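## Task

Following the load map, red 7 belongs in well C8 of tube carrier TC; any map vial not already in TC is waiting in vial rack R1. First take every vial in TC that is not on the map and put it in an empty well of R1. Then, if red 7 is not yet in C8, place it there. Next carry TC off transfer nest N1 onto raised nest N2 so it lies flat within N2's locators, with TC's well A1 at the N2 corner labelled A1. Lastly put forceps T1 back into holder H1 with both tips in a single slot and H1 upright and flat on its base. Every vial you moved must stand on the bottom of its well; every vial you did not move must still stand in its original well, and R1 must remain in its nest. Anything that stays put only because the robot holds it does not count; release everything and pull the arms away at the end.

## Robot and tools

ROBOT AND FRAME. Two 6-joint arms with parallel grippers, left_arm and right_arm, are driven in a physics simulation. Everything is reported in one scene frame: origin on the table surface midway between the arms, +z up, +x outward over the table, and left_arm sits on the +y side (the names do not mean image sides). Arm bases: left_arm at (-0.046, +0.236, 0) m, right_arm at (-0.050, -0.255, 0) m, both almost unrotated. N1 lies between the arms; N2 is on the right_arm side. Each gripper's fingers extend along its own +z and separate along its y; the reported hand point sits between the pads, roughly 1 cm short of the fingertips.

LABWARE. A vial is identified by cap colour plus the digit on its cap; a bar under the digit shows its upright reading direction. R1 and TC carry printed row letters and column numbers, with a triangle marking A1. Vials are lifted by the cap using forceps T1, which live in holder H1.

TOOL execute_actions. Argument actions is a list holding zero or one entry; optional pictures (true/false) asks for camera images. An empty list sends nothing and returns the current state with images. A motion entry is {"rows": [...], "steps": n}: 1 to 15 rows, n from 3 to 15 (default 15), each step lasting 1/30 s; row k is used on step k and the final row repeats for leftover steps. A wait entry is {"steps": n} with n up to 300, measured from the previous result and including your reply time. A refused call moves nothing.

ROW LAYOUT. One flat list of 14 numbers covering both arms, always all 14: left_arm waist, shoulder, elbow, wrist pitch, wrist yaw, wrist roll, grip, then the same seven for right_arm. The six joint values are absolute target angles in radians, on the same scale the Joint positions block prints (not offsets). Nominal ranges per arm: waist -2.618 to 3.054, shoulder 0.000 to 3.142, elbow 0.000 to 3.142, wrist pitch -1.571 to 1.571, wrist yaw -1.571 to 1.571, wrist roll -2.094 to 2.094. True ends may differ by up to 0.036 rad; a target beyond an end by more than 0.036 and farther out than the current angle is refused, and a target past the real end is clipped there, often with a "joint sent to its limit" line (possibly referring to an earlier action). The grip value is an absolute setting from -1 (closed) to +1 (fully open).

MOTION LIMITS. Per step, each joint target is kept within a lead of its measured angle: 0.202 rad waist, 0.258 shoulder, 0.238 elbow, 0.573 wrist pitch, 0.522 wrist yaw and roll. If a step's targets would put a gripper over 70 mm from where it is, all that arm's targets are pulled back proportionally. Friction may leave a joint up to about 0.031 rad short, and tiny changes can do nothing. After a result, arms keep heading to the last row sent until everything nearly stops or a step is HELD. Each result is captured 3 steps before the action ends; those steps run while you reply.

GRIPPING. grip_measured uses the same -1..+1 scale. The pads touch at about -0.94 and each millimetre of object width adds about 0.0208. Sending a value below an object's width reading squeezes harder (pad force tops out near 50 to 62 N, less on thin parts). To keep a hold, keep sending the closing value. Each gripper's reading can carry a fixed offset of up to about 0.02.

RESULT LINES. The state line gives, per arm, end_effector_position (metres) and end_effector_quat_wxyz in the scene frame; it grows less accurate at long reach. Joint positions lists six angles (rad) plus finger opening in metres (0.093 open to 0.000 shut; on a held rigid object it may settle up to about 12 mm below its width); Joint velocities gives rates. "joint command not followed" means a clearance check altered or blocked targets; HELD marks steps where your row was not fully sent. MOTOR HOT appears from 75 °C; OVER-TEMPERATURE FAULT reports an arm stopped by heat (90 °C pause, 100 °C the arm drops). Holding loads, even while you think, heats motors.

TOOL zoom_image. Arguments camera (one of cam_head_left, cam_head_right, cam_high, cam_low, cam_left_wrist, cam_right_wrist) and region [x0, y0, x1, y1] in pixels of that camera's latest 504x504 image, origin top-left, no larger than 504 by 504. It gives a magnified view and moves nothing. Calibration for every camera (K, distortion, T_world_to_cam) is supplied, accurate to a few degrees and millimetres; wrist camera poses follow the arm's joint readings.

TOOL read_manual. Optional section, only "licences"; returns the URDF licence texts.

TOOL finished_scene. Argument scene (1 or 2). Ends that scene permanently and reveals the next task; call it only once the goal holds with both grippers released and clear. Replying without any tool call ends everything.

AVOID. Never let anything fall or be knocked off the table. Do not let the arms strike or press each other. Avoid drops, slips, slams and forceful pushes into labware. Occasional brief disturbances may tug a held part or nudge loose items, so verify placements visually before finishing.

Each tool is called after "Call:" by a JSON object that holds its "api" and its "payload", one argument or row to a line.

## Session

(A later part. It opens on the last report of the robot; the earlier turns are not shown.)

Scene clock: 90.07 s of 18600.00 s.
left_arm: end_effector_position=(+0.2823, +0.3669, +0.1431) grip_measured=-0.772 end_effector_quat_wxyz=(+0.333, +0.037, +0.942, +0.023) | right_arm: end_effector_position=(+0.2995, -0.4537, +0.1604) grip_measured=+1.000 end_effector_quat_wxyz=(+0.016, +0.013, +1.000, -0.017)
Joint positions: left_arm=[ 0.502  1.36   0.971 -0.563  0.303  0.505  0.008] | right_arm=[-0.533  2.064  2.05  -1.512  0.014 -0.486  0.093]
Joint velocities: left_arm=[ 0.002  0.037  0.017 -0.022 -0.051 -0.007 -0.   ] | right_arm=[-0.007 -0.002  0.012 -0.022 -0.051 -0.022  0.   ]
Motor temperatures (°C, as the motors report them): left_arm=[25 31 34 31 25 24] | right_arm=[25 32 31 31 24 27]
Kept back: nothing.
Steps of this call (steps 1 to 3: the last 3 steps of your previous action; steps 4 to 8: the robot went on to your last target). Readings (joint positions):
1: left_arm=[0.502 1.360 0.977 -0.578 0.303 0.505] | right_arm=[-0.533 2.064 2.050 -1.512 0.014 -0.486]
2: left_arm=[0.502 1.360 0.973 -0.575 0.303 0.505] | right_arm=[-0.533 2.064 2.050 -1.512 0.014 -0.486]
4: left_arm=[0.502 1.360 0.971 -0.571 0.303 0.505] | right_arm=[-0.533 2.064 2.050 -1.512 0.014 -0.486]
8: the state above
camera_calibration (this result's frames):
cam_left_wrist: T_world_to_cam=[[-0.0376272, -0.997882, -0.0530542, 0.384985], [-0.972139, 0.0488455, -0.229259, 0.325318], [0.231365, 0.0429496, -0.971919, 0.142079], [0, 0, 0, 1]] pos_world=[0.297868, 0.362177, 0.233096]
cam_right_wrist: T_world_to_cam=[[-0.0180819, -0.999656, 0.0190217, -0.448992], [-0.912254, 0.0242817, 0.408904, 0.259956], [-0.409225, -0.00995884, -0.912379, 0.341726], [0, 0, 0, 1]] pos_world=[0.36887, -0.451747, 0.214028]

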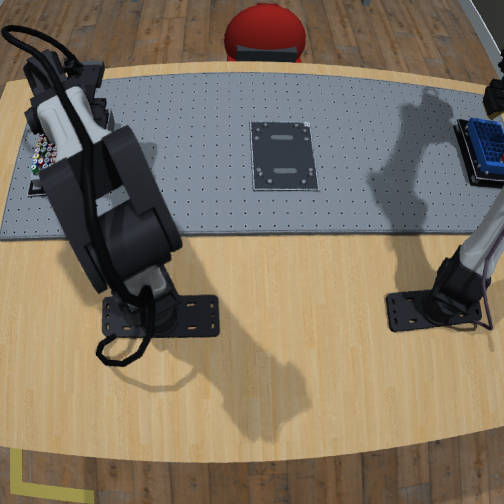

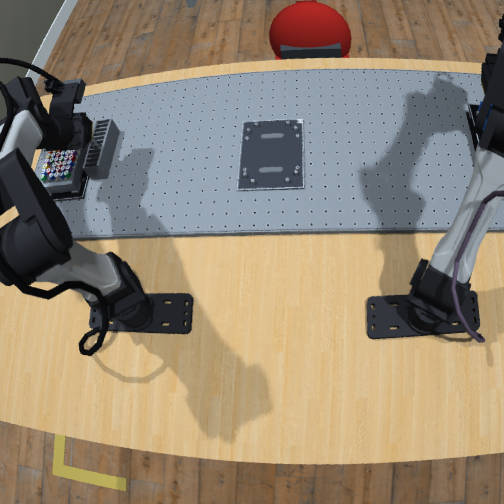

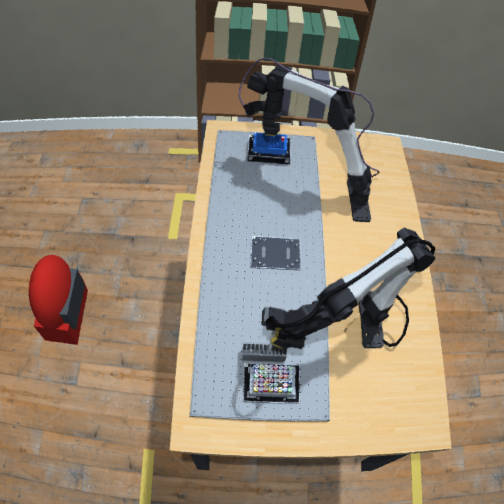

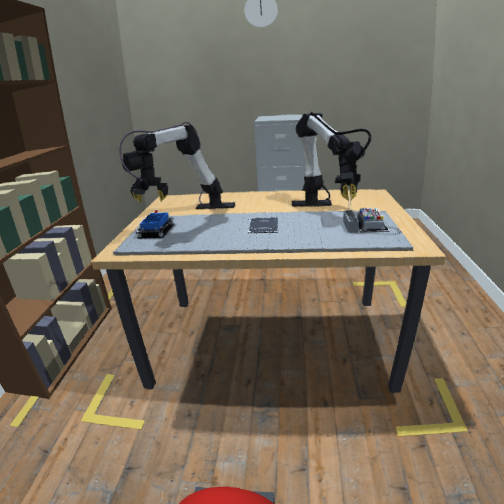

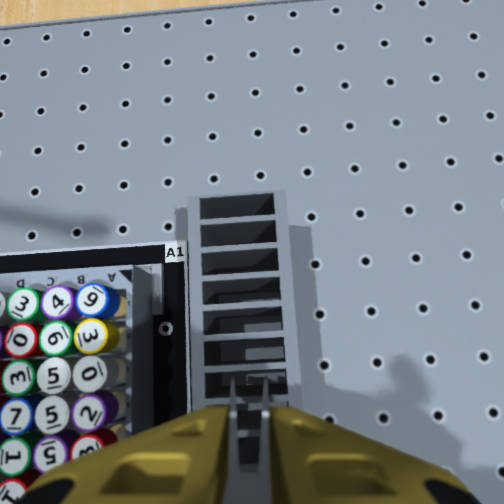

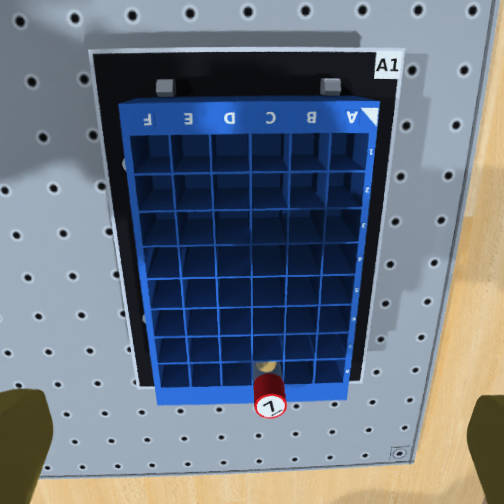

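Call:
{"api": "execute_actions", "payload": {
  "actions": [
    {"rows":[[0.49,1.39,0.952,-0.527,0.31,0.51,-0.77,-0.53,2.08,2.05,-1.53,0.016,-0.485,1],[0.49,1.39,0.946,-0.519,0.31,0.51,-0.77,-0.53,2.08,2.05,-1.53,0.016,-0.485,1],[0.49,1.39,0.94,-0.511,0.31,0.51,-0.77,-0.53,2.08,2.05,-1.53,0.016,-0.485,1],[0.49,1.39,0.934,-0.503,0.31,0.51,-0.77,-0.53,2.08,2.05,-1.53,0.016,-0.485,1],[0.49,1.39,0.928,-0.495,0.31,0.51,-0.77,-0.53,2.08,2.05,-1.53,0.016,-0.485,1],[0.49,1.39,0.922,-0.487,0.31,0.51,-0.77,-0.53,2.08,2.05,-1.53,0.016,-0.485,1],[0.49,1.39,0.916,-0.479,0.31,0.51,-0.77,-0.53,2.08,2.05,-1.53,0.016,-0.485,1],[0.49,1.39,0.91,-0.472,0.31,0.51,-0.77,-0.53,2.08,2.05,-1.53,0.016,-0.485,1],[0.49,1.39,0.904,-0.466,0.31,0.51,-0.77,-0.53,2.08,2.05,-1.53,0.016,-0.485,1]],"steps":15}
  ]
}}

Call:
{"api": "execute_actions", "payload": {
  "actions": [
    {"rows":[[0.49,1.39,0.904,-0.466,0.31,0.51,-0.77,-0.53,2.08,2.05,-1.53,0.016,-0.485,1],[0.49,1.39,0.904,-0.466,0.31,0.51,-0.77,-0.53,2.08,2.05,-1.53,0.016,-0.485,1],[0.49,1.39,0.904,-0.466,0.31,0.51,-0.77,-0.53,2.08,2.05,-1.53,0.016,-0.485,1],[0.49,1.39,0.904,-0.466,0.31,0.51,-0.74,-0.53,2.08,2.05,-1.53,0.016,-0.485,1],[0.49,1.39,0.904,-0.466,0.31,0.51,-0.71,-0.53,2.08,2.05,-1.53,0.016,-0.485,1],[0.49,1.39,0.904,-0.466,0.31,0.51,-0.68,-0.53,2.08,2.05,-1.53,0.016,-0.485,1],[0.49,1.39,0.904,-0.466,0.31,0.51,-0.64,-0.53,2.08,2.05,-1.53,0.016,-0.485,1],[0.49,1.39,0.904,-0.466,0.31,0.51,-0.58,-0.53,2.08,2.05,-1.53,0.016,-0.485,1],[0.49,1.39,0.904,-0.466,0.31,0.51,-0.5,-0.53,2.08,2.05,-1.53,0.016,-0.485,1],[0.49,1.39,0.904,-0.466,0.31,0.51,-0.3,-0.53,2.08,2.05,-1.53,0.016,-0.485,1],[0.49,1.39,0.904,-0.466,0.31,0.51,-0.1,-0.53,2.08,2.05,-1.53,0.016,-0.485,1]],"steps":15}
  ]
}}

Call:
{"api": "execute_actions", "payload": {
  "actions": [
    {"rows":[[0.49,1.3,0.95,-0.55,0.31,0.51,-0.1,-0.53,2.08,2.05,-1.53,0.016,-0.485,1],[0.49,1.25,0.95,-0.6,0.31,0.51,-0.1,-0.53,2.08,2.05,-1.53,0.016,-0.485,1],[0.49,1.2,0.95,-0.65,0.31,0.51,-0.1,-0.53,2.08,2.05,-1.53,0.016,-0.485,1],[0.49,1.15,0.95,-0.7,0.31,0.51,-0.1,-0.53,2.08,2.05,-1.53,0.016,-0.485,1],[0.49,1.1,0.95,-0.75,0.31,0.51,-0.1,-0.53,2.08,2.05,-1.53,0.016,-0.485,1],[0.49,1.05,0.95,-0.8,0.31,0.51,-0.1,-0.53,2.08,2.05,-1.53,0.016,-0.485,1]],"steps":15}
  ],
  "pictures": true
}}

Scene clock: 90.87 s of 18600.00 s.
left_arm: end_effector_position=(+0.2816, +0.3665, +0.1267) grip_measured=-0.772 end_effector_quat_wxyz=(+0.330, +0.037, +0.943, +0.021) | right_arm: end_effector_position=(+0.2995, -0.4537, +0.1604) grip_measured=+1.000 end_effector_quat_wxyz=(+0.016, +0.013, +1.000, -0.017)
Joint positions: left_arm=[ 0.502  1.373  0.918 -0.504  0.303  0.505  0.008] | right_arm=[-0.533  2.064  2.05  -1.512  0.014 -0.486  0.093]
Joint velocities: left_arm=[ 0.002 -0.007 -0.027  0.066 -0.051 -0.037 -0.   ] | right_arm=[-0.022  0.002 -0.012  0.037 -0.037  0.022  0.   ]
Motor temperatures (°C, as the motors report them): left_arm=[25 31 34 31 25 24] | right_arm=[25 32 31 31 24 27]
Steps of this call (steps 1 to 12: the robot went on to your last target; steps 13 to 24: the first 12 steps of this action). Readings (joint positions):
13: left_arm=[0.502 1.361 0.971 -0.558 0.303 0.505] | right_arm=[-0.533 2.064 2.050 -1.512 0.014 -0.486]
14: left_arm=[0.502 1.363 0.970 -0.555 0.303 0.505] | right_arm=[-0.533 2.064 2.050 -1.512 0.014 -0.486]
16: left_arm=[0.502 1.367 0.962 -0.543 0.303 0.505] | right_arm=[-0.533 2.064 2.050 -1.512 0.014 -0.486]
20: left_arm=[0.502 1.371 0.934 -0.521 0.303 0.505] | right_arm=[-0.533 2.064 2.050 -1.512 0.014 -0.486]
24: the state above

Scene clock: 91.37 s of 18600.00 s.
left_arm: end_effector_position=(+0.2841, +0.3679, +0.1286) grip_measured=-0.131 end_effector_quat_wxyz=(+0.336, +0.038, +0.941, +0.025) | right_arm: end_effector_position=(+0.2995, -0.4537, +0.1604) grip_measured=+1.000 end_effector_quat_wxyz=(+0.016, +0.013, +1.000, -0.017)
Joint positions: left_arm=[ 0.502  1.373  0.918 -0.488  0.303  0.505  0.039] | right_arm=[-0.533  2.064  2.05  -1.512  0.014 -0.486  0.093]
Joint velocities: left_arm=[-0.002 -0.002  0.002 -0.022 -0.007 -0.037  0.06 ] | right_arm=[-0.007 -0.007  0.002 -0.022 -0.022 -0.066  0.   ]
Motor temperatures (°C, as the motors report them): left_arm=[25 31 34 31 25 24] | right_arm=[25 32 31 31 24 27]
Steps of this call (steps 1 to 3: the last 3 steps of your previous action; steps 4 to 15: the first 12 steps of this action). Readings (joint positions):
4: left_arm=[0.502 1.373 0.918 -0.495 0.303 0.505] | right_arm=[-0.533 2.064 2.050 -1.512 0.014 -0.486]
5: left_arm=[0.502 1.373 0.918 -0.494 0.303 0.505] | right_arm=[-0.533 2.064 2.050 -1.512 0.014 -0.486]
7: left_arm=[0.502 1.373 0.918 -0.493 0.303 0.505] | right_arm=[-0.533 2.064 2.050 -1.512 0.014 -0.486]
11: left_arm=[0.502 1.373 0.918 -0.490 0.303 0.505] | right_arm=[-0.533 2.064 2.050 -1.512 0.014 -0.486]
15: the state above

Scene clock: 91.87 s of 18600.00 s.
left_arm: end_effector_position=(+0.2343, +0.3387, +0.2039) grip_measured=-0.103 end_effector_quat_wxyz=(+0.380, +0.047, +0.922, +0.051) | right_arm: end_effector_position=(+0.2995, -0.4537, +0.1604) grip_measured=+1.000 end_effector_quat_wxyz=(+0.016, +0.013, +1.000, -0.017)
Joint positions: left_arm=[ 0.502  1.044  0.946 -0.736  0.306  0.505  0.04 ] | right_arm=[-0.533  2.064  2.05  -1.512  0.014 -0.486  0.093]
Joint velocities: left_arm=[-0.002  0.007 -0.002 -0.403 -0.007  0.007 -0.001] | right_arm=[ 0.002 -0.002 -0.007  0.022  0.007  0.095  0.   ]
Motor temperatures (°C, as the motors report them): left_arm=[25 31 34 31 25 24] | right_arm=[25 32 31 30 24 27]
Steps of this call (steps 1 to 3: the last 3 steps of your previous action; steps 4 to 15: the first 12 steps of this action). Readings (joint positions):
4: left_arm=[0.502 1.368 0.918 -0.493 0.303 0.505] | right_arm=[-0.533 2.064 2.050 -1.512 0.014 -0.486]
5: left_arm=[0.502 1.353 0.918 -0.509 0.303 0.505] | right_arm=[-0.533 2.064 2.050 -1.512 0.014 -0.486]
7: left_arm=[0.502 1.284 0.918 -0.565 0.303 0.505] | right_arm=[-0.533 2.064 2.050 -1.512 0.014 -0.486]
11: left_arm=[0.502 1.083 0.932 -0.689 0.304 0.505] | right_arm=[-0.533 2.064 2.050 -1.512 0.014 -0.486]
15: the state above
camera_calibration (this result's frames):
cam_left_wrist: T_world_to_cam=[[-0.0311695, -0.99303, -0.113664, 0.367417], [-0.943241, 0.0668426, -0.325313, 0.300653], [0.330643, 0.0970729, -0.93875, 0.165151], [0, 0, 0, 1]] pos_world=[0.240434, 0.328728, 0.294604]
cam_right_wrist: T_world_to_cam=[[-0.0180819, -0.999656, 0.0190217, -0.448992], [-0.912254, 0.0242817, 0.408904, 0.259956], [-0.409225, -0.00995884, -0.912379, 0.341726], [0, 0, 0, 1]] pos_world=[0.36887, -0.451747, 0.214028]

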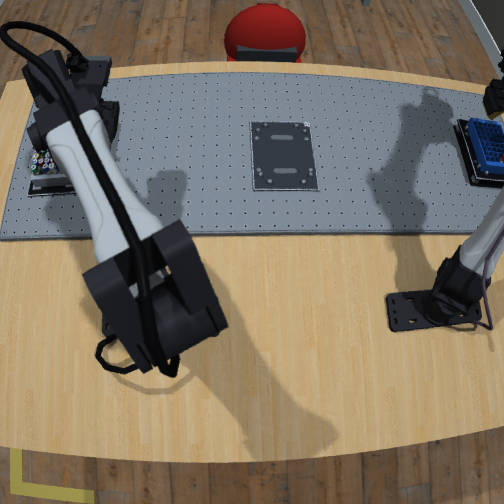

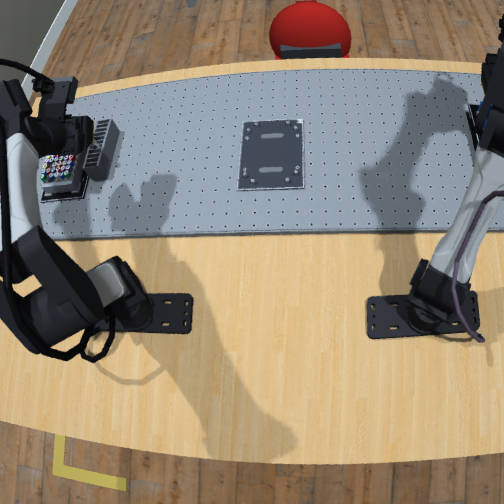

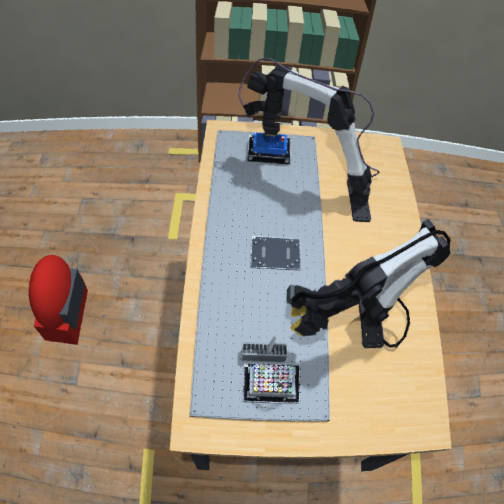

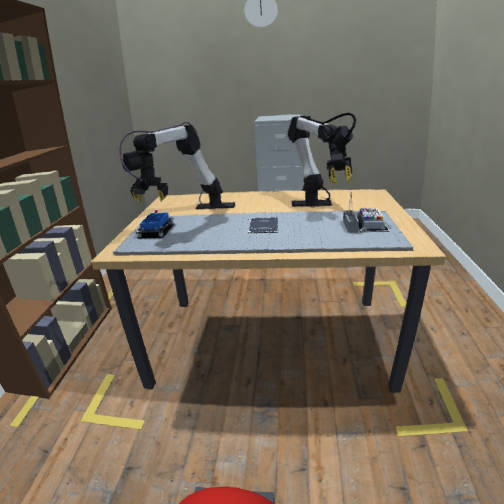

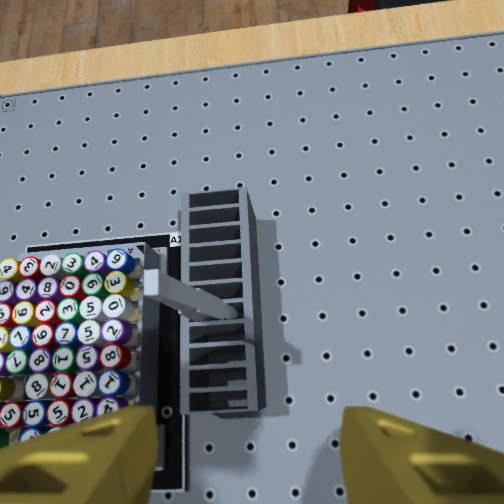

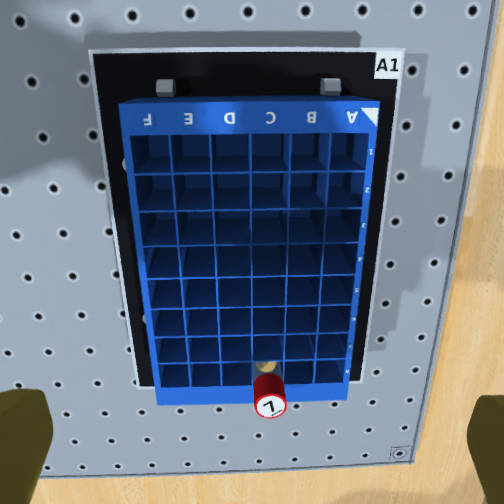

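Call:
{"api": "finished_scene", "payload": {
  "scene": 1
}}

The scene is finished: the task was done.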